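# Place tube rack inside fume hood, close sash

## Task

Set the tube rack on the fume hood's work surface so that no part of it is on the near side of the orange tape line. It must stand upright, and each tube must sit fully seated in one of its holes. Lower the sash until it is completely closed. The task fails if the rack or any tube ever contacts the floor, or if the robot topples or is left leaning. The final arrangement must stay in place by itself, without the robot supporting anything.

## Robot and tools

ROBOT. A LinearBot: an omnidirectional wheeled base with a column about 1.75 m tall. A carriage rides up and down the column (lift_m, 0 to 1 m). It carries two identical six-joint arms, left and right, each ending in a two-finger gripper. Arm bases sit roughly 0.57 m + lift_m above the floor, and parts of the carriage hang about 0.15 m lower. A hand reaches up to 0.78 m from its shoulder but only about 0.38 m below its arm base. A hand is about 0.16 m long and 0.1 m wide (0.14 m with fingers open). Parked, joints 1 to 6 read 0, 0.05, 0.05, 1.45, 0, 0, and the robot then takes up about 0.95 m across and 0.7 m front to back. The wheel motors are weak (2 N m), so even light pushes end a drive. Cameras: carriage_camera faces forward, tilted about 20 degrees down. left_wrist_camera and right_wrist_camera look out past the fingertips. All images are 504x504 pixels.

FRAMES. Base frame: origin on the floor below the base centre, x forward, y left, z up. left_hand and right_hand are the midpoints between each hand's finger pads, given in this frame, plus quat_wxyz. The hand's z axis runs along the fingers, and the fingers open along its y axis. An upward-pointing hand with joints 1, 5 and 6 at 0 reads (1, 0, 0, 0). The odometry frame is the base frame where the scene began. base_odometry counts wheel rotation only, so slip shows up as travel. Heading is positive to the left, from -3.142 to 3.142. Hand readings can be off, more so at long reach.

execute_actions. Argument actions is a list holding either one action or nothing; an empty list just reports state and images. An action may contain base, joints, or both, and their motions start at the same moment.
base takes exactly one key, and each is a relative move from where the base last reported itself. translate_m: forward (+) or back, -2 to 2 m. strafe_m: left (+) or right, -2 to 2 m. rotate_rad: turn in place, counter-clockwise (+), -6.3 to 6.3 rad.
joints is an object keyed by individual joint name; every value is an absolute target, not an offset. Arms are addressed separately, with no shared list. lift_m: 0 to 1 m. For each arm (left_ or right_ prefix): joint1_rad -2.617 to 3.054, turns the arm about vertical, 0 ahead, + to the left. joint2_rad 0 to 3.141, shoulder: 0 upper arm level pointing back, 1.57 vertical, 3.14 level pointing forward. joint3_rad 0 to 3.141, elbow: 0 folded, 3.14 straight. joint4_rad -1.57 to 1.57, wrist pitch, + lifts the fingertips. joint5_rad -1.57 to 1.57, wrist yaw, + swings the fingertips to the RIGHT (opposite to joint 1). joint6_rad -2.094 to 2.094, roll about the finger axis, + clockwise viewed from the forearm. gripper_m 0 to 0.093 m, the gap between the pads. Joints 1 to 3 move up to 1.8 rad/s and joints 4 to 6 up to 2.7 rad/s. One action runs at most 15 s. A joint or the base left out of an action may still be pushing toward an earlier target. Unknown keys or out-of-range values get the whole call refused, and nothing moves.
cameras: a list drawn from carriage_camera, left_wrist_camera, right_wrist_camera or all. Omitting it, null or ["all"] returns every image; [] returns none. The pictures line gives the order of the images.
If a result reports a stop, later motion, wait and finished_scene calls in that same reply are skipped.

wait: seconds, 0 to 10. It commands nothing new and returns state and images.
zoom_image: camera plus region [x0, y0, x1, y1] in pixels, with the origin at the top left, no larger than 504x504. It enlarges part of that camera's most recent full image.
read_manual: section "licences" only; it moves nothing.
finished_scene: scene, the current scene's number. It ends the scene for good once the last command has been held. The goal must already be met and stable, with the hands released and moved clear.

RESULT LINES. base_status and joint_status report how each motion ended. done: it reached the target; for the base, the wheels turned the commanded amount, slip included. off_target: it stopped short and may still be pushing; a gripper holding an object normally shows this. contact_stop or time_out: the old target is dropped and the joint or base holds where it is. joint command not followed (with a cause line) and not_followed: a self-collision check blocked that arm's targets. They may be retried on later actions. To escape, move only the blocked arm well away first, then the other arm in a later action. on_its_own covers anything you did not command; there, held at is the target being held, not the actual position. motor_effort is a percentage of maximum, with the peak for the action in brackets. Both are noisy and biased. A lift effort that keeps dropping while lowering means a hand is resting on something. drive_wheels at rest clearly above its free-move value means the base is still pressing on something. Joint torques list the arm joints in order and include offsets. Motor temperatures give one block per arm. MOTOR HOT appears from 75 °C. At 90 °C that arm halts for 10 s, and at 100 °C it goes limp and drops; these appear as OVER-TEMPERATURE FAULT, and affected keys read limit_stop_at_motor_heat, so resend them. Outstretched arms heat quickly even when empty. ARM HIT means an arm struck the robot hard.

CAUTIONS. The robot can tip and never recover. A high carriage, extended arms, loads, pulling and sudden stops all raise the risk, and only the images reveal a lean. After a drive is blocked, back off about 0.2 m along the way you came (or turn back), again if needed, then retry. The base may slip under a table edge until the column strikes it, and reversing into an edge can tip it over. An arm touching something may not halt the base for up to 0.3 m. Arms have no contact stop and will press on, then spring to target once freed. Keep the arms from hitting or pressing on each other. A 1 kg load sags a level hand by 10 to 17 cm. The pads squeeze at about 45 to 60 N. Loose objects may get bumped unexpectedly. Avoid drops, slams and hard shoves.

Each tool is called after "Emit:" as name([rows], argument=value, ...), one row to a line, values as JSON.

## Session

Emit:
execute_actions(actions=[])

Scene clock: 0.00 s.
Joint torques (N m, as the arm reports them, + toward a larger angle): no reading
Motor temperatures (°C, as the motors report them): left_arm=[23 26 27 28 20 23] | right_arm=[23 25 28 22 22 20]
base_odometry: x=+0.000 y=+0.000 heading=+0.000 (m, m, rad; odometry frame)
base_status: not commanded
joint_positions: lift_m=+0.301 left_joint1_rad=+0.022 left_joint2_rad=+0.049 left_joint3_rad=+0.028 left_joint4_rad=+1.433 left_joint5_rad=+0.039 left_joint6_rad=+0.032 left_gripper_m=+0.094 right_joint1_rad=-0.009 right_joint2_rad=+0.025 right_joint3_rad=+0.021 right_joint4_rad=+1.445 right_joint5_rad=+0.039 right_joint6_rad=-0.034 right_gripper_m=+0.094
joint_status: not commanded
motor_effort: lift_m=+16 drive_wheels=+3 (%)
left_hand: x=+0.2983 y=+0.3063 z=+1.3159 quat_wxyz=(+0.996, +0.020, +0.079, +0.025) (m; base frame)
right_hand: x=+0.2896 y=-0.3190 z=+1.3150 quat_wxyz=(+0.997, +0.019, +0.065, -0.022) (m; base frame)
pictures: carriage_camera, left_wrist_camera, right_wrist_camera
Images, in order (width x height): carriage_camera 504x504, left_wrist_camera 504x504, right_wrist_camera 504x504.

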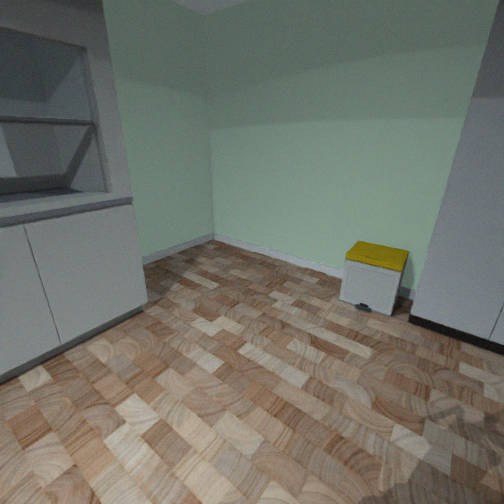

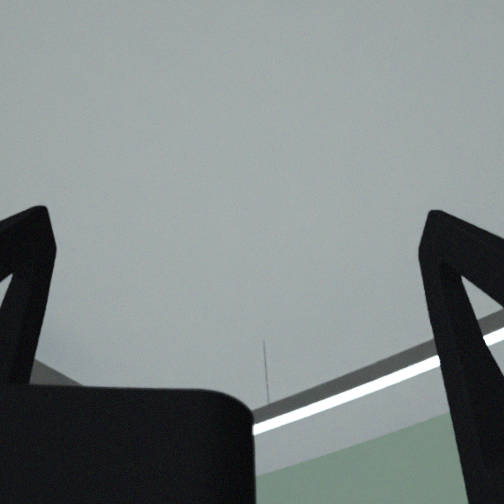

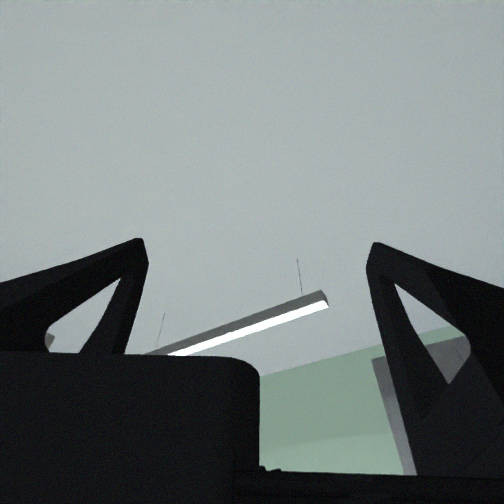

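Emit:
execute_actions([
  {"base":{"rotate_rad":0.91}},
], cameras=["carriage_camera"])

Emit:
execute_actions([
  {"base":{"rotate_rad":1.57}},
], cameras=["carriage_camera"])

Scene clock: 6.30 s.
Joint torques (N m, as the arm reports them, + toward a larger angle): left_arm=[ 0.35  4.88  7.58 -0.22 -0.04  0.03] | right_arm=[-0.24  4.81  6.7  -0.21  0.02 -0.08]
Motor temperatures (°C, as the motors report them): left_arm=[23 26 27 28 20 23] | right_arm=[23 25 28 22 22 20]
base_odometry: x=+0.000 y=+0.000 heading=+0.909 (m, m, rad; odometry frame)
base_status: done
joint_positions: lift_m=+0.301 left_joint1_rad=+0.022 left_joint2_rad=+0.049 left_joint3_rad=+0.028 left_joint4_rad=+1.433 left_joint5_rad=+0.039 left_joint6_rad=+0.032 left_gripper_m=+0.094 right_joint1_rad=-0.009 right_joint2_rad=+0.025 right_joint3_rad=+0.021 right_joint4_rad=+1.445 right_joint5_rad=+0.039 right_joint6_rad=-0.034 right_gripper_m=+0.094
joint_status: not commanded
motor_effort: lift_m=+16(16) drive_wheels=+9(32) (%)
left_hand: x=+0.2983 y=+0.3063 z=+1.3159 quat_wxyz=(+0.996, +0.020, +0.079, +0.025) (m; base frame)
right_hand: x=+0.2896 y=-0.3190 z=+1.3150 quat_wxyz=(+0.997, +0.019, +0.065, -0.022) (m; base frame)
pictures: carriage_camera
Images, in order (width x height): carriage_camera 504x504.

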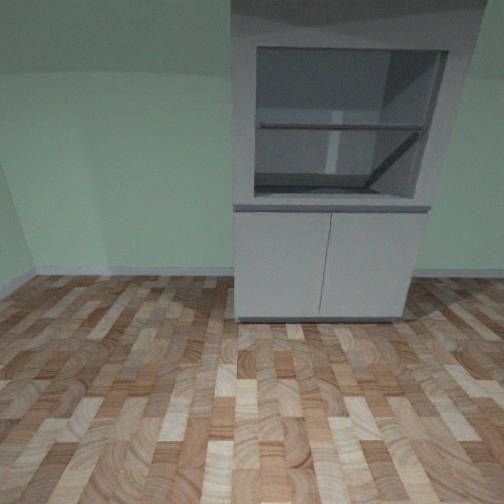

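Scene clock: 9.40 s.
Joint torques (N m, as the arm reports them, + toward a larger angle): left_arm=[ 0.37  4.71  7.6  -0.22 -0.04  0.03] | right_arm=[-0.25  4.56  6.5  -0.28  0.06 -0.06]
Motor temperatures (°C, as the motors report them): left_arm=[23 26 28 28 20 23] | right_arm=[23 25 29 22 22 20]
base_odometry: x=+0.000 y=+0.000 heading=+2.479 (m, m, rad; odometry frame)
base_status: done
joint_positions: lift_m=+0.301 left_joint1_rad=+0.022 left_joint2_rad=+0.049 left_joint3_rad=+0.028 left_joint4_rad=+1.433 left_joint5_rad=+0.039 left_joint6_rad=+0.032 left_gripper_m=+0.094 right_joint1_rad=-0.009 right_joint2_rad=+0.025 right_joint3_rad=+0.021 right_joint4_rad=+1.445 right_joint5_rad=+0.039 right_joint6_rad=-0.034 right_gripper_m=+0.094
joint_status: not commanded
motor_effort: lift_m=+16(16) drive_wheels=+9(32) (%)
left_hand: x=+0.2983 y=+0.3063 z=+1.3159 quat_wxyz=(+0.996, +0.020, +0.079, +0.025) (m; base frame)
right_hand: x=+0.2896 y=-0.3190 z=+1.3150 quat_wxyz=(+0.997, +0.019, +0.065, -0.022) (m; base frame)
pictures: carriage_camera
Images, in order (width x height): carriage_camera 504x504.

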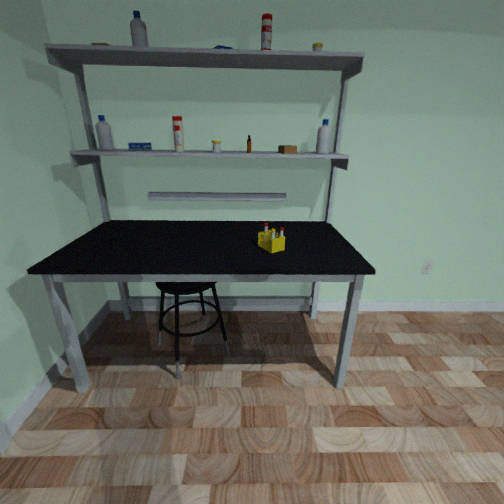

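Emit:
execute_actions([
  {"base":{"translate_m":0.55}},
], cameras=["carriage_camera"])

Emit:
zoom_image(camera="carriage_camera", region=[230, 240, 340, 350])

Scene clock: 15.23 s.
Joint torques (N m, as the arm reports them, + toward a larger angle): left_arm=[ 0.37  4.86  7.55 -0.19 -0.04  0.03] | right_arm=[-0.24  4.79  6.68 -0.25  0.07 -0.09]
Motor temperatures (°C, as the motors report them): left_arm=[23 26 28 28 20 23] | right_arm=[23 25 29 22 22 20]
base_odometry: x=-0.434 y=+0.338 heading=+2.479 (m, m, rad; odometry frame)
base_status: done
joint_positions: lift_m=+0.301 left_joint1_rad=+0.022 left_joint2_rad=+0.049 left_joint3_rad=+0.028 left_joint4_rad=+1.433 left_joint5_rad=+0.039 left_joint6_rad=+0.032 left_gripper_m=+0.094 right_joint1_rad=-0.009 right_joint2_rad=+0.025 right_joint3_rad=+0.021 right_joint4_rad=+1.446 right_joint5_rad=+0.039 right_joint6_rad=-0.034 right_gripper_m=+0.094
joint_status: not commanded
motor_effort: lift_m=+15(15) drive_wheels=-5(37) (%)
left_hand: x=+0.2983 y=+0.3063 z=+1.3159 quat_wxyz=(+0.996, +0.020, +0.079, +0.025) (m; base frame)
right_hand: x=+0.2895 y=-0.3190 z=+1.3150 quat_wxyz=(+0.997, +0.019, +0.065, -0.022) (m; base frame)
pictures: carriage_camera
Images, in order (width x height): carriage_camera 504x504.

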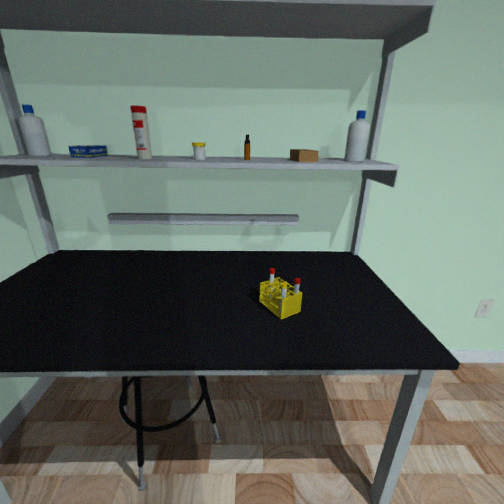

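Region (230, 240, 340, 350) of carriage_camera's 504x504 image, scaled by 4.582, with more detail than that image has.

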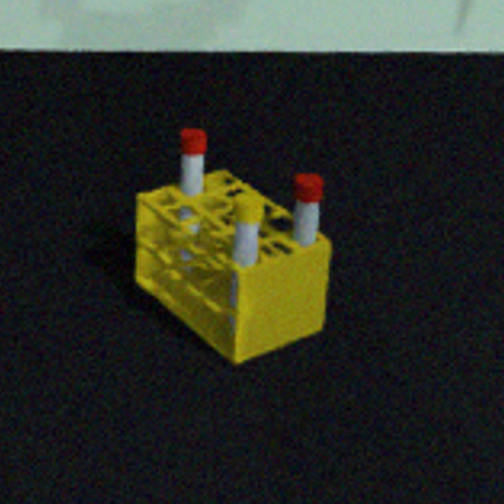

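Emit:
execute_actions([
  {"base":{"strafe_m":-0.17},"joints":{"left_joint1_rad":0.0,"left_joint2_rad":2.1,"left_joint3_rad":1.1,"left_joint4_rad":1.0,"left_joint5_rad":1.01,"left_joint6_rad":-1.57,"left_gripper_m":0.024}},
], cameras=[])

Emit:
execute_actions([
  {"base":{"translate_m":0.16},"joints":{"lift_m":0.1}},
], cameras=["carriage_camera","left_wrist_camera"])

Scene clock: 26.93 s.
Joint torques (N m, as the arm reports them, + toward a larger angle): left_arm=[ -0.3  -11.23   8.36   2.23   0.03   0.06] | right_arm=[-0.15  4.74  6.57 -0.24  0.06 -0.08]
Motor temperatures (°C, as the motors report them): left_arm=[23 27 29 28 20 23] | right_arm=[23 26 30 22 22 20]
base_odometry: x=-0.330 y=+0.472 heading=+2.479 (m, m, rad; odometry frame)
base_status: done
joint_positions: lift_m=+0.301 left_joint1_rad=+0.008 left_joint2_rad=+2.092 left_joint3_rad=+1.098 left_joint4_rad=+0.996 left_joint5_rad=+1.003 left_joint6_rad=-1.565 left_gripper_m=+0.024 right_joint1_rad=-0.009 right_joint2_rad=+0.025 right_joint3_rad=+0.021 right_joint4_rad=+1.446 right_joint5_rad=+0.039 right_joint6_rad=-0.034 right_gripper_m=+0.094
joint_status: all done
motor_effort: lift_m=+16(16) drive_wheels=-2(31) (%)
left_hand: x=+0.7596 y=+0.1709 z=+1.0626 quat_wxyz=(+0.204, -0.198, +0.678, -0.678) (m; base frame)
right_hand: x=+0.2895 y=-0.3190 z=+1.3150 quat_wxyz=(+0.997, +0.019, +0.065, -0.022) (m; base frame)
pictures: none
No camera images: the call's "cameras" was empty. Leave "cameras" out to get every camera's image.

Scene clock: 28.93 s.
Joint torques (N m, as the arm reports them, + toward a larger angle): left_arm=[ -0.23 -11.51   8.52   2.15   0.02   0.06] | right_arm=[-0.13  4.55  6.57 -0.23  0.08 -0.05]
Motor temperatures (°C, as the motors report them): left_arm=[23 28 29 29 20 23] | right_arm=[23 26 30 22 22 20]
base_odometry: x=-0.456 y=+0.571 heading=+2.479 (m, m, rad; odometry frame)
base_status: done
joint_positions: lift_m=+0.100 left_joint1_rad=+0.008 left_joint2_rad=+2.095 left_joint3_rad=+1.098 left_joint4_rad=+0.999 left_joint5_rad=+1.005 left_joint6_rad=-1.565 left_gripper_m=+0.024 right_joint1_rad=-0.009 right_joint2_rad=+0.025 right_joint3_rad=+0.021 right_joint4_rad=+1.445 right_joint5_rad=+0.039 right_joint6_rad=-0.034 right_gripper_m=+0.094
joint_status: all done
motor_effort: lift_m=+14(13) drive_wheels=-5(28) (%)
left_hand: x=+0.7596 y=+0.1708 z=+0.8606 quat_wxyz=(+0.203, -0.197, +0.678, -0.678) (m; base frame)
right_hand: x=+0.2896 y=-0.3190 z=+1.1139 quat_wxyz=(+0.997, +0.019, +0.065, -0.022) (m; base frame)
pictures: carriage_camera, left_wrist_camera
Images, in order (width x height): carriage_camera 504x504, left_wrist_camera 504x504.

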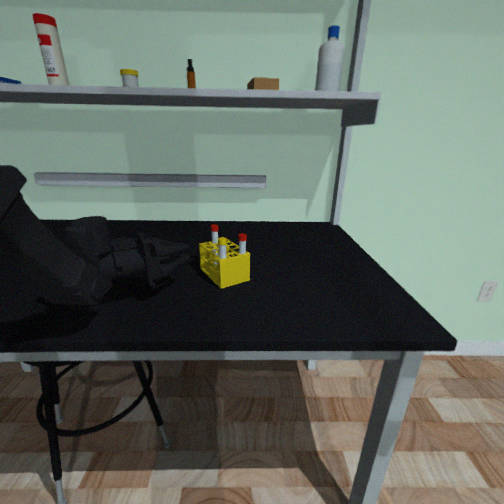

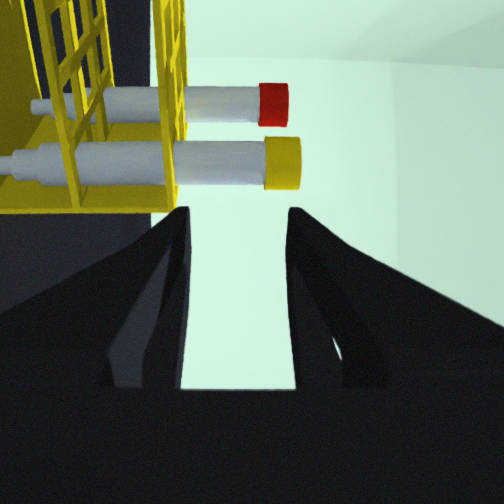

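Emit:
execute_actions([
  {"joints":{"lift_m":0.074}},
], cameras=["carriage_camera","left_wrist_camera"])

Emit:
zoom_image(camera="carriage_camera", region=[150, 200, 270, 300])

Scene clock: 31.70 s.
Joint torques (N m, as the arm reports them, + toward a larger angle): left_arm=[ -0.31 -11.7    8.42   2.16   0.01   0.06] | right_arm=[-0.23  4.79  6.6  -0.2   0.08 -0.04]
Motor temperatures (°C, as the motors report them): left_arm=[23 28 29 29 20 23] | right_arm=[23 26 30 22 22 20]
base_odometry: x=-0.456 y=+0.571 heading=+2.479 (m, m, rad; odometry frame)
base_status: not commanded
joint_positions: lift_m=+0.074 left_joint1_rad=+0.008 left_joint2_rad=+2.097 left_joint3_rad=+1.098 left_joint4_rad=+1.000 left_joint5_rad=+1.005 left_joint6_rad=-1.565 left_gripper_m=+0.024 right_joint1_rad=-0.009 right_joint2_rad=+0.025 right_joint3_rad=+0.021 right_joint4_rad=+1.445 right_joint5_rad=+0.039 right_joint6_rad=-0.034 right_gripper_m=+0.094
joint_status: all done
motor_effort: lift_m=+14(14) drive_wheels=-3(5) (%)
left_hand: x=+0.7597 y=+0.1707 z=+0.8336 quat_wxyz=(+0.203, -0.197, +0.679, -0.678) (m; base frame)
right_hand: x=+0.2896 y=-0.3190 z=+1.0879 quat_wxyz=(+0.997, +0.019, +0.065, -0.022) (m; base frame)
pictures: carriage_camera, left_wrist_camera
Images, in order (width x height): carriage_camera 504x504, left_wrist_camera 504x504.

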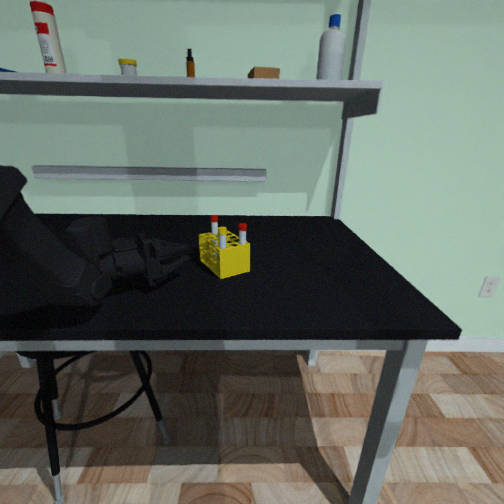

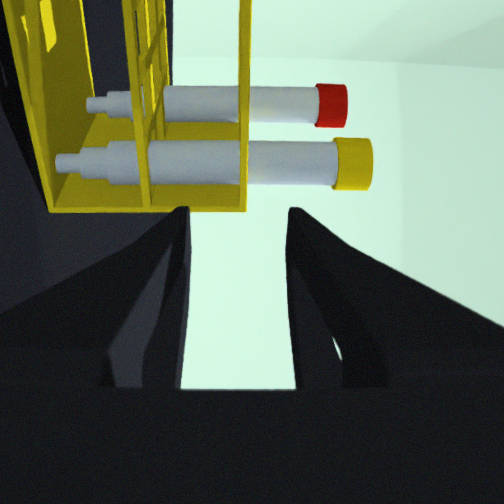

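Region (150, 200, 270, 300) of carriage_camera's 504x504 image, scaled by 4.200, with more detail than that image has.

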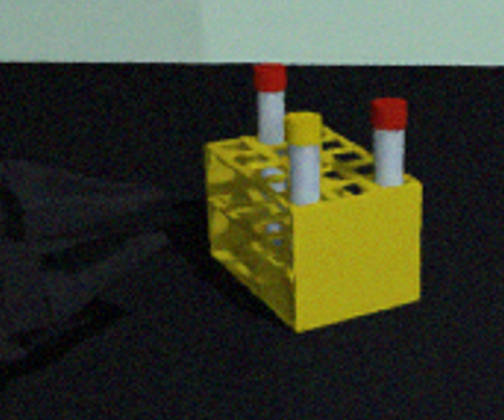

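Emit:
execute_actions([
  {"base":{"translate_m":0.085}},
], cameras=["left_wrist_camera"])

Emit:
execute_actions([
  {"base":{"strafe_m":-0.045}},
], cameras=["carriage_camera","left_wrist_camera"])

Emit:
zoom_image(camera="carriage_camera", region=[130, 210, 250, 310])

Scene clock: 41.67 s.
Joint torques (N m, as the arm reports them, + toward a larger angle): left_arm=[ -0.27 -11.72   8.2    2.14   0.01   0.07] | right_arm=[-0.19  4.65  6.59 -0.24  0.03 -0.09]
Motor temperatures (°C, as the motors report them): left_arm=[23 31 30 31 20 23] | right_arm=[23 26 31 22 22 20]
base_odometry: x=-0.523 y=+0.623 heading=+2.479 (m, m, rad; odometry frame)
base_status: done
joint_positions: lift_m=+0.074 left_joint1_rad=+0.008 left_joint2_rad=+2.097 left_joint3_rad=+1.098 left_joint4_rad=+1.000 left_joint5_rad=+1.006 left_joint6_rad=-1.565 left_gripper_m=+0.024 right_joint1_rad=-0.009 right_joint2_rad=+0.025 right_joint3_rad=+0.021 right_joint4_rad=+1.445 right_joint5_rad=+0.039 right_joint6_rad=-0.034 right_gripper_m=+0.094
joint_status: not commanded
motor_effort: lift_m=+14(14) drive_wheels=-4(35) (%)
left_hand: x=+0.7596 y=+0.1707 z=+0.8336 quat_wxyz=(+0.202, -0.197, +0.679, -0.678) (m; base frame)
right_hand: x=+0.2896 y=-0.3190 z=+1.0879 quat_wxyz=(+0.997, +0.019, +0.065, -0.022) (m; base frame)
pictures: left_wrist_camera
Images, in order (width x height): left_wrist_camera 504x504.

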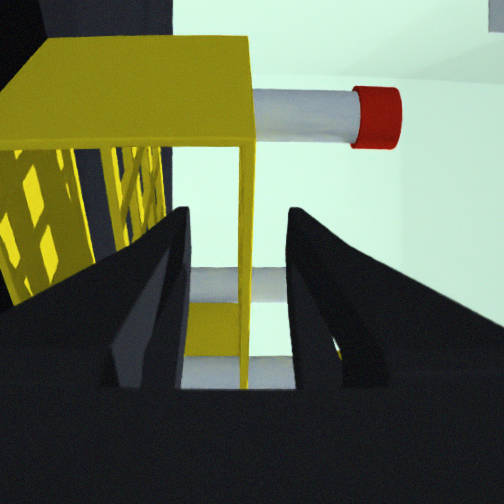

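Scene clock: 42.93 s.
Joint torques (N m, as the arm reports them, + toward a larger angle): left_arm=[ -0.12 -11.73   8.31   2.15  -0.01   0.06] | right_arm=[-0.28  4.76  6.55 -0.22  0.11 -0.06]
Motor temperatures (°C, as the motors report them): left_arm=[23 32 30 31 20 23] | right_arm=[23 26 31 22 22 20]
base_odometry: x=-0.495 y=+0.659 heading=+2.479 (m, m, rad; odometry frame)
base_status: done
joint_positions: lift_m=+0.074 left_joint1_rad=+0.006 left_joint2_rad=+2.097 left_joint3_rad=+1.098 left_joint4_rad=+1.000 left_joint5_rad=+1.006 left_joint6_rad=-1.565 left_gripper_m=+0.024 right_joint1_rad=-0.009 right_joint2_rad=+0.025 right_joint3_rad=+0.021 right_joint4_rad=+1.445 right_joint5_rad=+0.039 right_joint6_rad=-0.034 right_gripper_m=+0.094
joint_status: not commanded
motor_effort: lift_m=+14(14) drive_wheels=-2(27) (%)
left_hand: x=+0.7593 y=+0.1697 z=+0.8336 quat_wxyz=(+0.202, -0.196, +0.679, -0.678) (m; base frame)
right_hand: x=+0.2896 y=-0.3190 z=+1.0879 quat_wxyz=(+0.997, +0.019, +0.065, -0.022) (m; base frame)
pictures: carriage_camera, left_wrist_camera
Images, in order (width x height): carriage_camera 504x504, left_wrist_camera 504x504.

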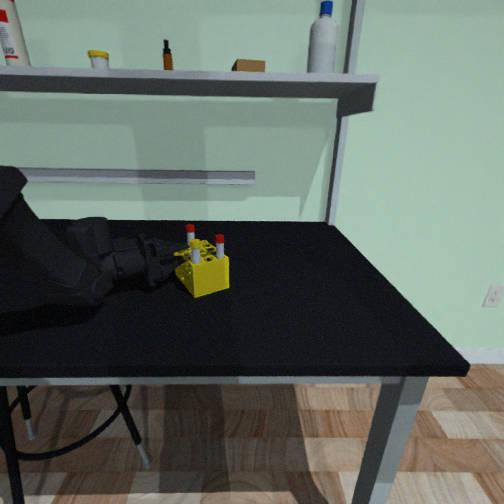

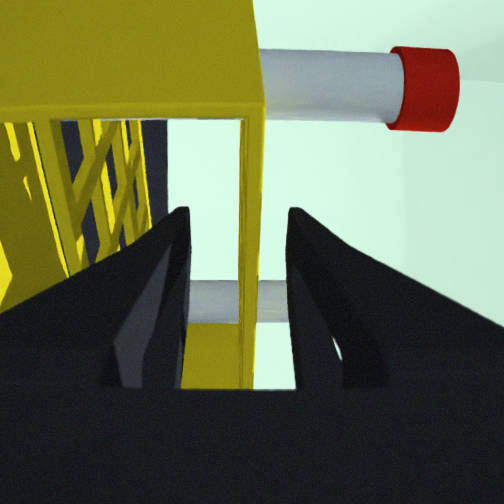

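Region (130, 210, 250, 310) of carriage_camera's 504x504 image, scaled by 4.200, with more detail than that image has.

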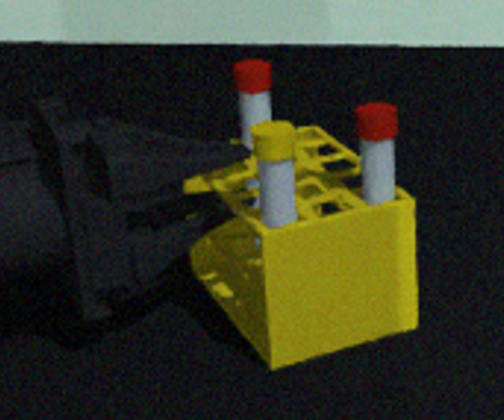

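Emit:
execute_actions([
  {"base":{"strafe_m":-0.024},"joints":{"lift_m":0.076}},
], cameras=["carriage_camera","left_wrist_camera"])

Emit:
zoom_image(camera="carriage_camera", region=[130, 210, 250, 310])

Scene clock: 45.20 s.
Joint torques (N m, as the arm reports them, + toward a larger angle): left_arm=[ -0.06 -11.84   8.26   2.05   0.01   0.06] | right_arm=[-0.28  4.64  6.45 -0.2   0.06 -0.06]
Motor temperatures (°C, as the motors report them): left_arm=[23 32 30 31 20 23] | right_arm=[23 26 31 22 22 20]
base_odometry: x=-0.480 y=+0.678 heading=+2.479 (m, m, rad; odometry frame)
base_status: done
joint_positions: lift_m=+0.076 left_joint1_rad=+0.005 left_joint2_rad=+2.097 left_joint3_rad=+1.098 left_joint4_rad=+1.003 left_joint5_rad=+1.006 left_joint6_rad=-1.565 left_gripper_m=+0.024 right_joint1_rad=-0.009 right_joint2_rad=+0.025 right_joint3_rad=+0.021 right_joint4_rad=+1.445 right_joint5_rad=+0.039 right_joint6_rad=-0.034 right_gripper_m=+0.094
joint_status: all done
motor_effort: lift_m=+17(19) drive_wheels=-2(37) (%)
left_hand: x=+0.7591 y=+0.1691 z=+0.8357 quat_wxyz=(+0.202, -0.195, +0.679, -0.678) (m; base frame)
right_hand: x=+0.2896 y=-0.3190 z=+1.0894 quat_wxyz=(+0.997, +0.019, +0.065, -0.022) (m; base frame)
pictures: carriage_camera, left_wrist_camera
Images, in order (width x height): carriage_camera 504x504, left_wrist_camera 504x504.

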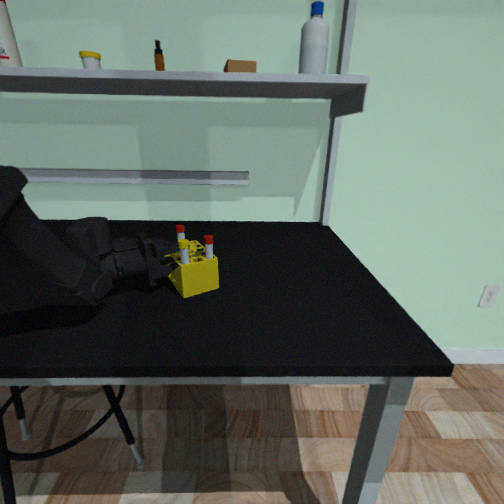

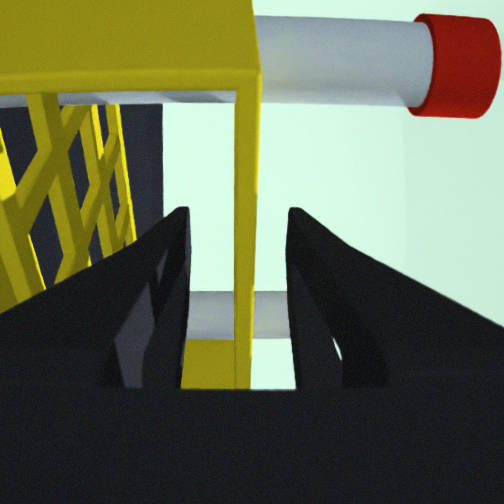

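Region (130, 210, 250, 310) of carriage_camera's 504x504 image, scaled by 4.200, with more detail than that image has.

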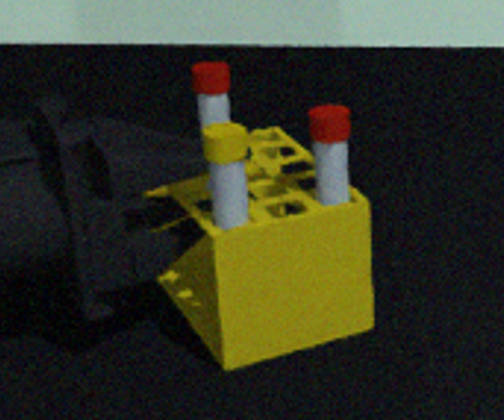

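Emit:
execute_actions([
  {"joints":{"left_gripper_m":0.0}},
], cameras=[])

Emit:
execute_actions([
  {"joints":{"lift_m":0.2}},
], cameras=["carriage_camera","left_wrist_camera"])

Scene clock: 47.33 s.
Joint torques (N m, as the arm reports them, + toward a larger angle): left_arm=[  0.03 -11.71   8.31   2.09   0.     0.14] | right_arm=[-0.29  4.53  6.64 -0.2   0.06 -0.12]
Motor temperatures (°C, as the motors report them): left_arm=[23 33 30 31 20 23] | right_arm=[23 26 31 22 22 20]
base_odometry: x=-0.480 y=+0.678 heading=+2.479 (m, m, rad; odometry frame)
base_status: not commanded
joint_positions: lift_m=+0.076 left_joint1_rad=+0.005 left_joint2_rad=+2.097 left_joint3_rad=+1.098 left_joint4_rad=+1.006 left_joint5_rad=+1.006 left_joint6_rad=-1.572 left_gripper_m=+0.002 right_joint1_rad=-0.009 right_joint2_rad=+0.025 right_joint3_rad=+0.021 right_joint4_rad=+1.445 right_joint5_rad=+0.039 right_joint6_rad=-0.034 right_gripper_m=+0.094
joint_status: all done
motor_effort: lift_m=+17(17) drive_wheels=-2(2) (%)
left_hand: x=+0.7592 y=+0.1692 z=+0.8361 quat_wxyz=(+0.201, -0.197, +0.678, -0.679) (m; base frame)
right_hand: x=+0.2896 y=-0.3190 z=+1.0894 quat_wxyz=(+0.997, +0.019, +0.065, -0.022) (m; base frame)
pictures: none
No camera images: the call's "cameras" was empty. Leave "cameras" out to get every camera's image.

Scene clock: 48.37 s.
Joint torques (N m, as the arm reports them, + toward a larger angle): left_arm=[ -0.02 -11.84   8.23   2.19   0.     0.15] | right_arm=[-0.18  4.79  6.73 -0.17  0.08 -0.11]
Motor temperatures (°C, as the motors report them): left_arm=[23 33 30 31 20 23] | right_arm=[23 26 31 22 22 20]
base_odometry: x=-0.480 y=+0.678 heading=+2.479 (m, m, rad; odometry frame)
base_status: not commanded
joint_positions: lift_m=+0.200 left_joint1_rad=+0.005 left_joint2_rad=+2.098 left_joint3_rad=+1.098 left_joint4_rad=+0.996 left_joint5_rad=+1.007 left_joint6_rad=-1.572 left_gripper_m=+0.002 right_joint1_rad=-0.009 right_joint2_rad=+0.025 right_joint3_rad=+0.021 right_joint4_rad=+1.445 right_joint5_rad=+0.039 right_joint6_rad=-0.034 right_gripper_m=+0.094
joint_status: all done
motor_effort: lift_m=+17(21) drive_wheels=-1(1) (%)
left_hand: x=+0.7591 y=+0.1691 z=+0.9577 quat_wxyz=(+0.196, -0.200, +0.679, -0.678) (m; base frame)
right_hand: x=+0.2896 y=-0.3190 z=+1.2135 quat_wxyz=(+0.997, +0.019, +0.065, -0.022) (m; base frame)
pictures: carriage_camera, left_wrist_camera
Images, in order (width x height): carriage_camera 504x504, left_wrist_camera 504x504.

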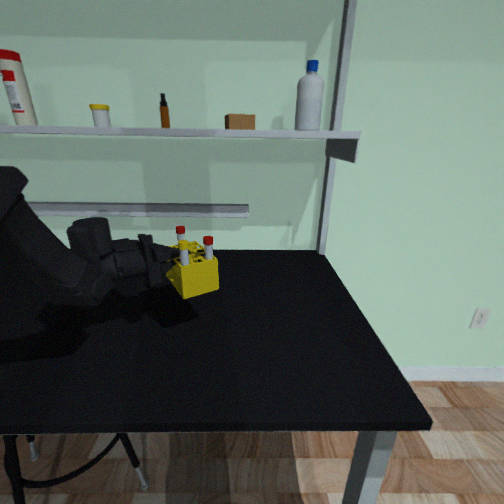

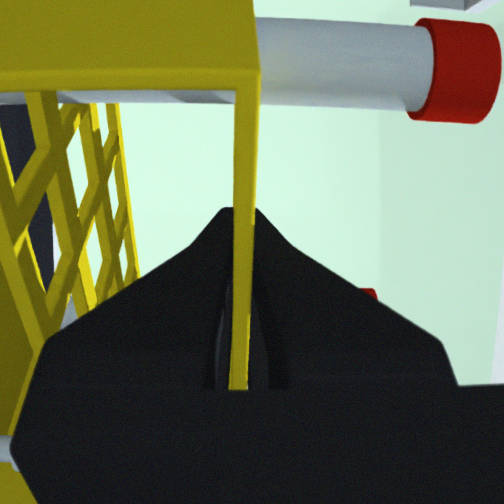

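Emit:
execute_actions([
  {"base":{"translate_m":-1.285},"joints":{"lift_m":0.33,"left_joint5_rad":0.5}},
], cameras=[])

Emit:
execute_actions([
  {"base":{"rotate_rad":-1.57},"joints":{"left_joint5_rad":0.0}},
], cameras=["carriage_camera"])

Emit:
execute_actions([
  {"base":{"translate_m":0.6}},
], cameras=["carriage_camera"])

Scene clock: 58.10 s.
Joint torques (N m, as the arm reports them, + toward a larger angle): left_arm=[  0.04 -12.24   8.74   2.52  -0.05   0.15] | right_arm=[-0.14  4.75  6.57 -0.22  0.04 -0.09]
Motor temperatures (°C, as the motors report them): left_arm=[23 35 30 32 20 23] | right_arm=[23 26 31 22 22 20]
base_odometry: x=+0.533 y=-0.112 heading=+2.479 (m, m, rad; odometry frame)
base_status: done
joint_positions: lift_m=+0.330 left_joint1_rad=+0.005 left_joint2_rad=+2.101 left_joint3_rad=+1.098 left_joint4_rad=+0.989 left_joint5_rad=+0.503 left_joint6_rad=-1.572 left_gripper_m=+0.002 right_joint1_rad=-0.009 right_joint2_rad=+0.025 right_joint3_rad=+0.021 right_joint4_rad=+1.445 right_joint5_rad=+0.039 right_joint6_rad=-0.034 right_gripper_m=+0.094
joint_status: all done
motor_effort: lift_m=+17(20) drive_wheels=-2(34) (%)
left_hand: x=+0.8176 y=+0.2317 z=+1.0844 quat_wxyz=(+0.356, -0.366, +0.610, -0.606) (m; base frame)
right_hand: x=+0.2898 y=-0.3191 z=+1.3435 quat_wxyz=(+0.997, +0.019, +0.065, -0.022) (m; base frame)
pictures: none
No camera images: the call's "cameras" was empty. Leave "cameras" out to get every camera's image.

Scene clock: 61.20 s.
Joint torques (N m, as the arm reports them, + toward a larger angle): left_arm=[ -0.07 -12.36   8.55   2.56  -0.01   0.15] | right_arm=[-0.22  4.73  6.56 -0.22  0.08 -0.06]
Motor temperatures (°C, as the motors report them): left_arm=[23 36 30 33 20 23] | right_arm=[23 26 31 22 22 20]
base_odometry: x=+0.533 y=-0.112 heading=+0.910 (m, m, rad; odometry frame)
base_status: done
joint_positions: lift_m=+0.330 left_joint1_rad=+0.005 left_joint2_rad=+2.101 left_joint3_rad=+1.098 left_joint4_rad=+0.989 left_joint5_rad=-0.001 left_joint6_rad=-1.572 left_gripper_m=+0.002 right_joint1_rad=-0.009 right_joint2_rad=+0.025 right_joint3_rad=+0.021 right_joint4_rad=+1.445 right_joint5_rad=+0.039 right_joint6_rad=-0.034 right_gripper_m=+0.094
joint_status: all done
motor_effort: lift_m=+17(17) drive_wheels=+8(37) (%)
left_hand: x=+0.8385 y=+0.3148 z=+1.0841 quat_wxyz=(+0.497, -0.505, +0.502, -0.496) (m; base frame)
right_hand: x=+0.2898 y=-0.3191 z=+1.3435 quat_wxyz=(+0.997, +0.019, +0.065, -0.022) (m; base frame)
pictures: carriage_camera
Images, in order (width x height): carriage_camera 504x504.

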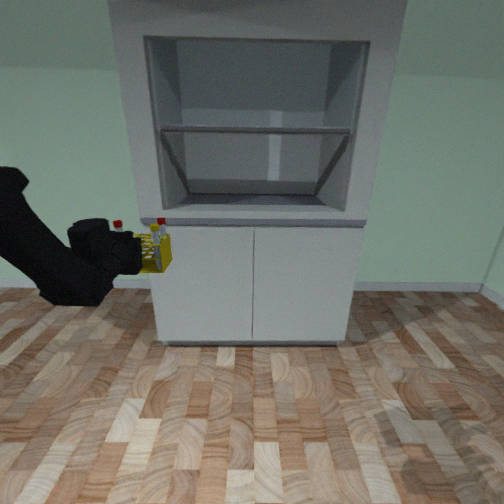

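Scene clock: 64.70 s.
Joint torques (N m, as the arm reports them, + toward a larger angle): left_arm=[ -0.02 -12.16   8.57   2.62  -0.01   0.14] | right_arm=[-0.2   4.74  6.71 -0.17  0.08 -0.08]
Motor temperatures (°C, as the motors report them): left_arm=[23 37 31 33 20 23] | right_arm=[23 26 32 22 22 20]
base_odometry: x=+0.902 y=+0.361 heading=+0.909 (m, m, rad; odometry frame)
base_status: done
joint_positions: lift_m=+0.330 left_joint1_rad=+0.005 left_joint2_rad=+2.101 left_joint3_rad=+1.098 left_joint4_rad=+0.986 left_joint5_rad=-0.001 left_joint6_rad=-1.572 left_gripper_m=+0.002 right_joint1_rad=-0.009 right_joint2_rad=+0.025 right_joint3_rad=+0.021 right_joint4_rad=+1.445 right_joint5_rad=+0.039 right_joint6_rad=-0.034 right_gripper_m=+0.094
joint_status: not commanded
motor_effort: lift_m=+17(17) drive_wheels=-6(39) (%)
left_hand: x=+0.8385 y=+0.3148 z=+1.0834 quat_wxyz=(+0.497, -0.506, +0.502, -0.495) (m; base frame)
right_hand: x=+0.2898 y=-0.3191 z=+1.3435 quat_wxyz=(+0.997, +0.019, +0.065, -0.022) (m; base frame)
pictures: carriage_camera
Images, in order (width x height): carriage_camera 504x504.

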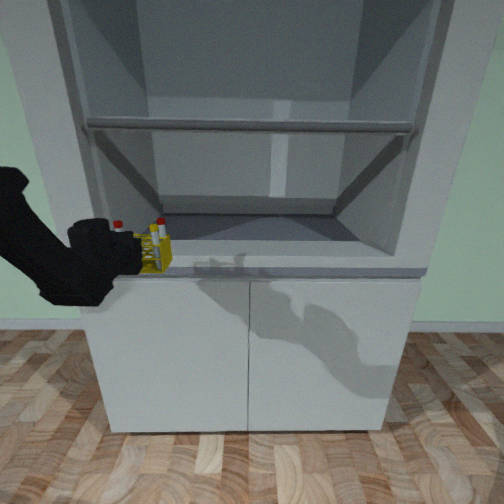

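Emit:
execute_actions([
  {"joints":{"left_joint1_rad":-0.15,"left_joint5_rad":-0.15}},
], cameras=[])

Emit:
execute_actions([
  {"base":{"translate_m":0.58}},
], cameras=["carriage_camera"])

Scene clock: 69.10 s.
Joint torques (N m, as the arm reports them, + toward a larger angle): left_arm=[  0.9  -12.3    8.57   2.6   -0.06   0.15] | right_arm=[-0.06  4.76  6.61 -0.2   0.07 -0.09]
Motor temperatures (°C, as the motors report them): left_arm=[23 37 31 34 20 23] | right_arm=[23 26 32 22 22 20]
base_odometry: x=+0.902 y=+0.361 heading=+0.909 (m, m, rad; odometry frame)
base_status: not commanded
joint_positions: lift_m=+0.330 left_joint1_rad=-0.158 left_joint2_rad=+2.101 left_joint3_rad=+1.098 left_joint4_rad=+0.986 left_joint5_rad=-0.143 left_joint6_rad=-1.572 left_gripper_m=+0.002 right_joint1_rad=-0.009 right_joint2_rad=+0.025 right_joint3_rad=+0.021 right_joint4_rad=+1.445 right_joint5_rad=+0.039 right_joint6_rad=-0.034 right_gripper_m=+0.094
joint_status: all done
motor_effort: lift_m=+17(17) drive_wheels=-6(6) (%)
left_hand: x=+0.8334 y=+0.2449 z=+1.0834 quat_wxyz=(+0.492, -0.500, +0.508, -0.499) (m; base frame)
right_hand: x=+0.2898 y=-0.3191 z=+1.3435 quat_wxyz=(+0.997, +0.019, +0.065, -0.022) (m; base frame)
pictures: none
No camera images: the call's "cameras" was empty. Leave "cameras" out to get every camera's image.

Scene clock: 72.53 s.
Joint torques (N m, as the arm reports them, + toward a larger angle): left_arm=[  0.93 -12.54   8.56   2.59  -0.07   0.15] | right_arm=[-0.39  4.69  6.58 -0.19  0.06 -0.09]
Motor temperatures (°C, as the motors report them): left_arm=[23 38 31 34 20 23] | right_arm=[23 26 32 22 22 20]
base_odometry: x=+1.259 y=+0.818 heading=+0.908 (m, m, rad; odometry frame)
base_status: done
joint_positions: lift_m=+0.330 left_joint1_rad=-0.157 left_joint2_rad=+2.101 left_joint3_rad=+1.098 left_joint4_rad=+0.986 left_joint5_rad=-0.145 left_joint6_rad=-1.572 left_gripper_m=+0.002 right_joint1_rad=-0.009 right_joint2_rad=+0.025 right_joint3_rad=+0.021 right_joint4_rad=+1.445 right_joint5_rad=+0.039 right_joint6_rad=-0.034 right_gripper_m=+0.094
joint_status: not commanded
motor_effort: lift_m=+17(17) drive_wheels=-7(38) (%)
left_hand: x=+0.8335 y=+0.2456 z=+1.0833 quat_wxyz=(+0.493, -0.501, +0.508, -0.499) (m; base frame)
right_hand: x=+0.2897 y=-0.3190 z=+1.3435 quat_wxyz=(+0.997, +0.019, +0.065, -0.022) (m; base frame)
pictures: carriage_camera
Images, in order (width x height): carriage_camera 504x504.

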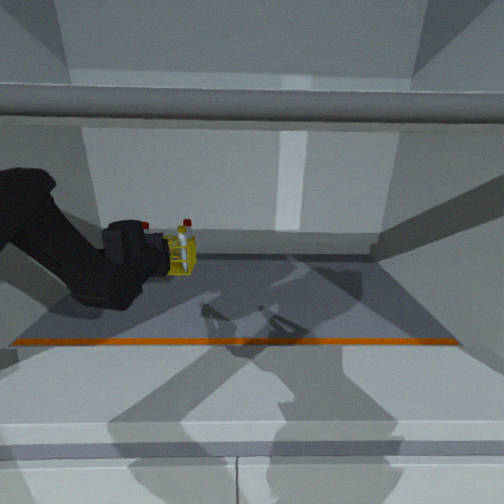

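Emit:
execute_actions(actions=[])

Scene clock: 80.03 s.
Joint torques (N m, as the arm reports them, + toward a larger angle): left_arm=[  1.01 -12.36   8.55   2.59  -0.07   0.15] | right_arm=[-0.16  4.72  6.58 -0.24  0.04 -0.12]
Motor temperatures (°C, as the motors report them): left_arm=[23 39 31 35 20 23] | right_arm=[23 26 32 22 22 20]
base_odometry: x=+1.259 y=+0.818 heading=+0.908 (m, m, rad; odometry frame)
base_status: done
joint_positions: lift_m=+0.330 left_joint1_rad=-0.157 left_joint2_rad=+2.101 left_joint3_rad=+1.098 left_joint4_rad=+0.986 left_joint5_rad=-0.145 left_joint6_rad=-1.572 left_gripper_m=+0.002 right_joint1_rad=-0.009 right_joint2_rad=+0.025 right_joint3_rad=+0.021 right_joint4_rad=+1.445 right_joint5_rad=+0.039 right_joint6_rad=-0.034 right_gripper_m=+0.094
joint_status: not commanded
motor_effort: lift_m=+17(17) drive_wheels=-7(38) (%)
left_hand: x=+0.8335 y=+0.2456 z=+1.0833 quat_wxyz=(+0.493, -0.501, +0.508, -0.499) (m; base frame)
right_hand: x=+0.2897 y=-0.3190 z=+1.3435 quat_wxyz=(+0.997, +0.019, +0.065, -0.022) (m; base frame)
pictures: carriage_camera, left_wrist_camera, right_wrist_camera
Images, in order (width x height): carriage_camera 504x504, left_wrist_camera 504x504, right_wrist_camera 504x504.

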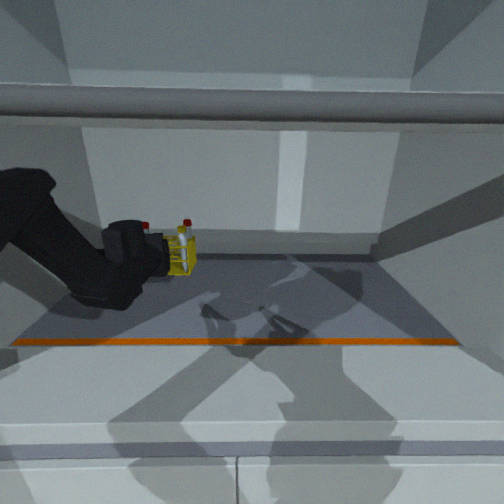

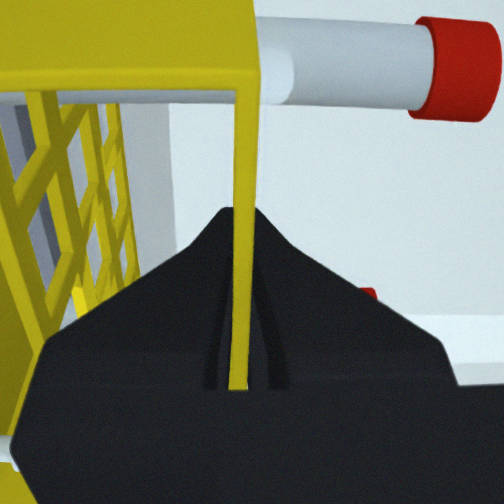

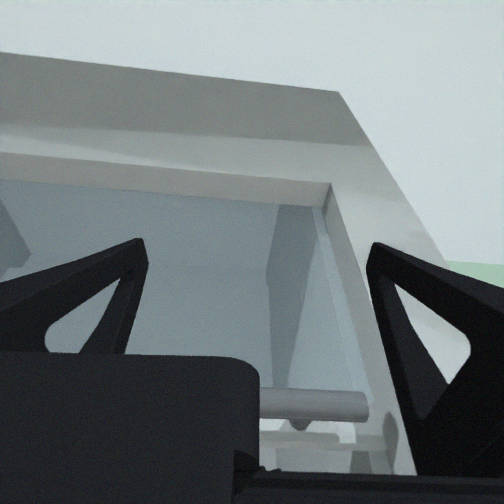

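Emit:
execute_actions([
  {"joints":{"lift_m":0.27}},
], cameras=["carriage_camera"])

Scene clock: 82.93 s.
Joint torques (N m, as the arm reports them, + toward a larger angle): left_arm=[  0.99 -12.51   8.56   2.74  -0.07   0.13] | right_arm=[-0.31  4.6   6.67 -0.23  0.09 -0.08]
Motor temperatures (°C, as the motors report them): left_arm=[23 40 31 35 20 23] | right_arm=[23 26 32 22 22 20]
base_odometry: x=+1.259 y=+0.818 heading=+0.908 (m, m, rad; odometry frame)
base_status: not commanded
joint_positions: lift_m=+0.270 left_joint1_rad=-0.157 left_joint2_rad=+2.103 left_joint3_rad=+1.098 left_joint4_rad=+0.978 left_joint5_rad=-0.147 left_joint6_rad=-1.572 left_gripper_m=+0.002 right_joint1_rad=-0.009 right_joint2_rad=+0.025 right_joint3_rad=+0.021 right_joint4_rad=+1.445 right_joint5_rad=+0.039 right_joint6_rad=-0.034 right_gripper_m=+0.094
joint_status: all done
motor_effort: lift_m=+14(14) drive_wheels=-5(7) (%)
left_hand: x=+0.8335 y=+0.2459 z=+1.0211 quat_wxyz=(+0.491, -0.503, +0.510, -0.495) (m; base frame)
right_hand: x=+0.2897 y=-0.3190 z=+1.2839 quat_wxyz=(+0.997, +0.019, +0.065, -0.022) (m; base frame)
pictures: carriage_camera
Images, in order (width x height): carriage_camera 504x504.

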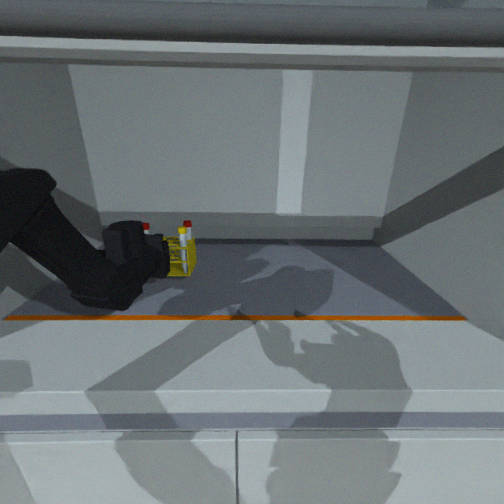

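Emit:
execute_actions([
  {"joints":{"lift_m":0.255}},
], cameras=["carriage_camera"])

Scene clock: 85.13 s.
Joint torques (N m, as the arm reports them, + toward a larger angle): left_arm=[  1.08 -12.57   8.63   2.73  -0.09   0.15] | right_arm=[-0.21  4.67  6.65 -0.21  0.05 -0.1 ]
Motor temperatures (°C, as the motors report them): left_arm=[23 40 31 35 20 23] | right_arm=[23 26 32 22 22 20]
base_odometry: x=+1.259 y=+0.818 heading=+0.908 (m, m, rad; odometry frame)
base_status: not commanded
joint_positions: lift_m=+0.255 left_joint1_rad=-0.157 left_joint2_rad=+2.105 left_joint3_rad=+1.098 left_joint4_rad=+0.978 left_joint5_rad=-0.147 left_joint6_rad=-1.572 left_gripper_m=+0.002 right_joint1_rad=-0.009 right_joint2_rad=+0.025 right_joint3_rad=+0.021 right_joint4_rad=+1.445 right_joint5_rad=+0.039 right_joint6_rad=-0.034 right_gripper_m=+0.094
joint_status: all done
motor_effort: lift_m=+14(14) drive_wheels=+6(6) (%)
left_hand: x=+0.8336 y=+0.2459 z=+1.0050 quat_wxyz=(+0.491, -0.504, +0.510, -0.495) (m; base frame)
right_hand: x=+0.2897 y=-0.3190 z=+1.2689 quat_wxyz=(+0.997, +0.019, +0.065, -0.022) (m; base frame)
pictures: carriage_camera
Images, in order (width x height): carriage_camera 504x504.

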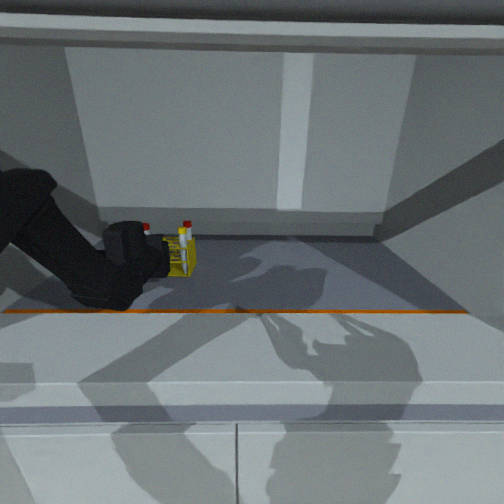

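Emit:
zoom_image(camera="carriage_camera", region=[40, 190, 340, 340])

Region (40, 190, 340, 340) of carriage_camera's 504x504 image, scaled by 1.680, with more detail than that image has.

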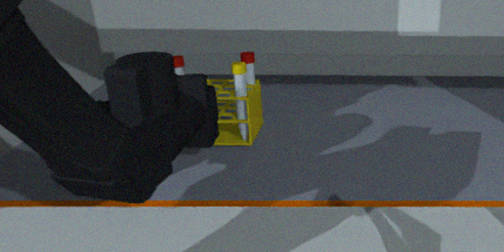

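Emit:
execute_actions([
  {"base":{"translate_m":0.035}},
], cameras=["carriage_camera"])

Emit:
execute_actions([
  {"joints":{"lift_m":0.243}},
], cameras=["carriage_camera"])

Scene clock: 95.07 s.
Joint torques (N m, as the arm reports them, + toward a larger angle): left_arm=[  1.02 -12.69   8.55   2.69  -0.05   0.15] | right_arm=[-0.31  4.72  6.63 -0.21  0.07 -0.08]
Motor temperatures (°C, as the motors report them): left_arm=[23 41 31 36 20 23] | right_arm=[23 27 32 22 22 20]
base_odometry: x=+1.281 y=+0.846 heading=+0.908 (m, m, rad; odometry frame)
base_status: done
joint_positions: lift_m=+0.255 left_joint1_rad=-0.157 left_joint2_rad=+2.105 left_joint3_rad=+1.098 left_joint4_rad=+0.979 left_joint5_rad=-0.147 left_joint6_rad=-1.572 left_gripper_m=+0.002 right_joint1_rad=-0.009 right_joint2_rad=+0.025 right_joint3_rad=+0.021 right_joint4_rad=+1.445 right_joint5_rad=+0.039 right_joint6_rad=-0.034 right_gripper_m=+0.094
joint_status: not commanded
motor_effort: lift_m=+14(14) drive_wheels=-5(36) (%)
left_hand: x=+0.8336 y=+0.2459 z=+1.0051 quat_wxyz=(+0.491, -0.504, +0.510, -0.495) (m; base frame)
right_hand: x=+0.2897 y=-0.3190 z=+1.2689 quat_wxyz=(+0.997, +0.019, +0.065, -0.022) (m; base frame)
pictures: carriage_camera
Images, in order (width x height): carriage_camera 504x504.

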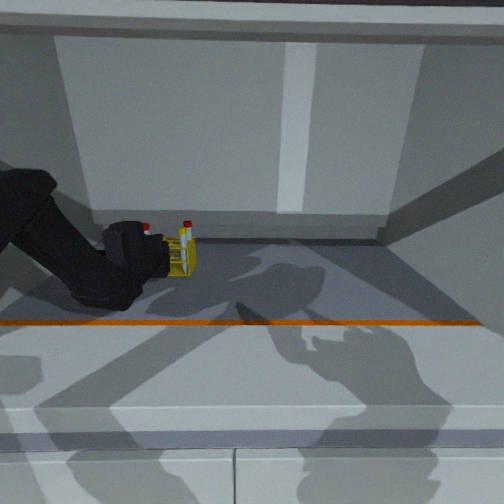

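Scene clock: 95.67 s.
Joint torques (N m, as the arm reports them, + toward a larger angle): left_arm=[  0.83 -12.45   8.54   2.43  -0.06   0.1 ] | right_arm=[-0.22  4.57  6.86 -0.21  0.03 -0.12]
Motor temperatures (°C, as the motors report them): left_arm=[23 41 32 36 20 23] | right_arm=[23 27 32 22 22 20]
base_odometry: x=+1.281 y=+0.846 heading=+0.908 (m, m, rad; odometry frame)
base_status: not commanded
joint_positions: lift_m=+0.243 left_joint1_rad=-0.157 left_joint2_rad=+2.104 left_joint3_rad=+1.098 left_joint4_rad=+1.000 left_joint5_rad=-0.148 left_joint6_rad=-1.567 left_gripper_m=+0.002 right_joint1_rad=-0.009 right_joint2_rad=+0.025 right_joint3_rad=+0.021 right_joint4_rad=+1.445 right_joint5_rad=+0.039 right_joint6_rad=-0.034 right_gripper_m=+0.094
joint_status: all done
motor_effort: lift_m=+13(15) drive_wheels=+5(6) (%)
left_hand: x=+0.8336 y=+0.2460 z=+0.9988 quat_wxyz=(+0.497, -0.498, +0.505, -0.500) (m; base frame)
right_hand: x=+0.2897 y=-0.3190 z=+1.2569 quat_wxyz=(+0.997, +0.019, +0.065, -0.022) (m; base frame)
pictures: carriage_camera
Images, in order (width x height): carriage_camera 504x504.

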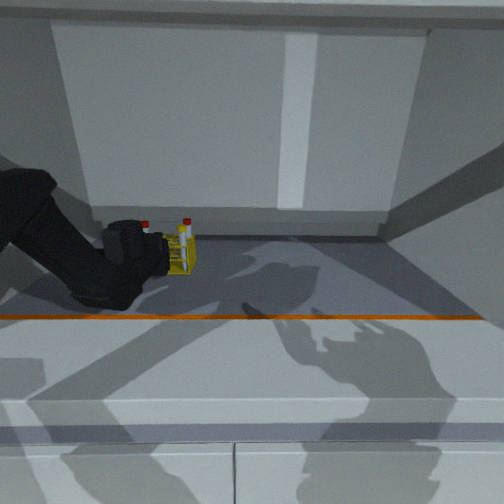

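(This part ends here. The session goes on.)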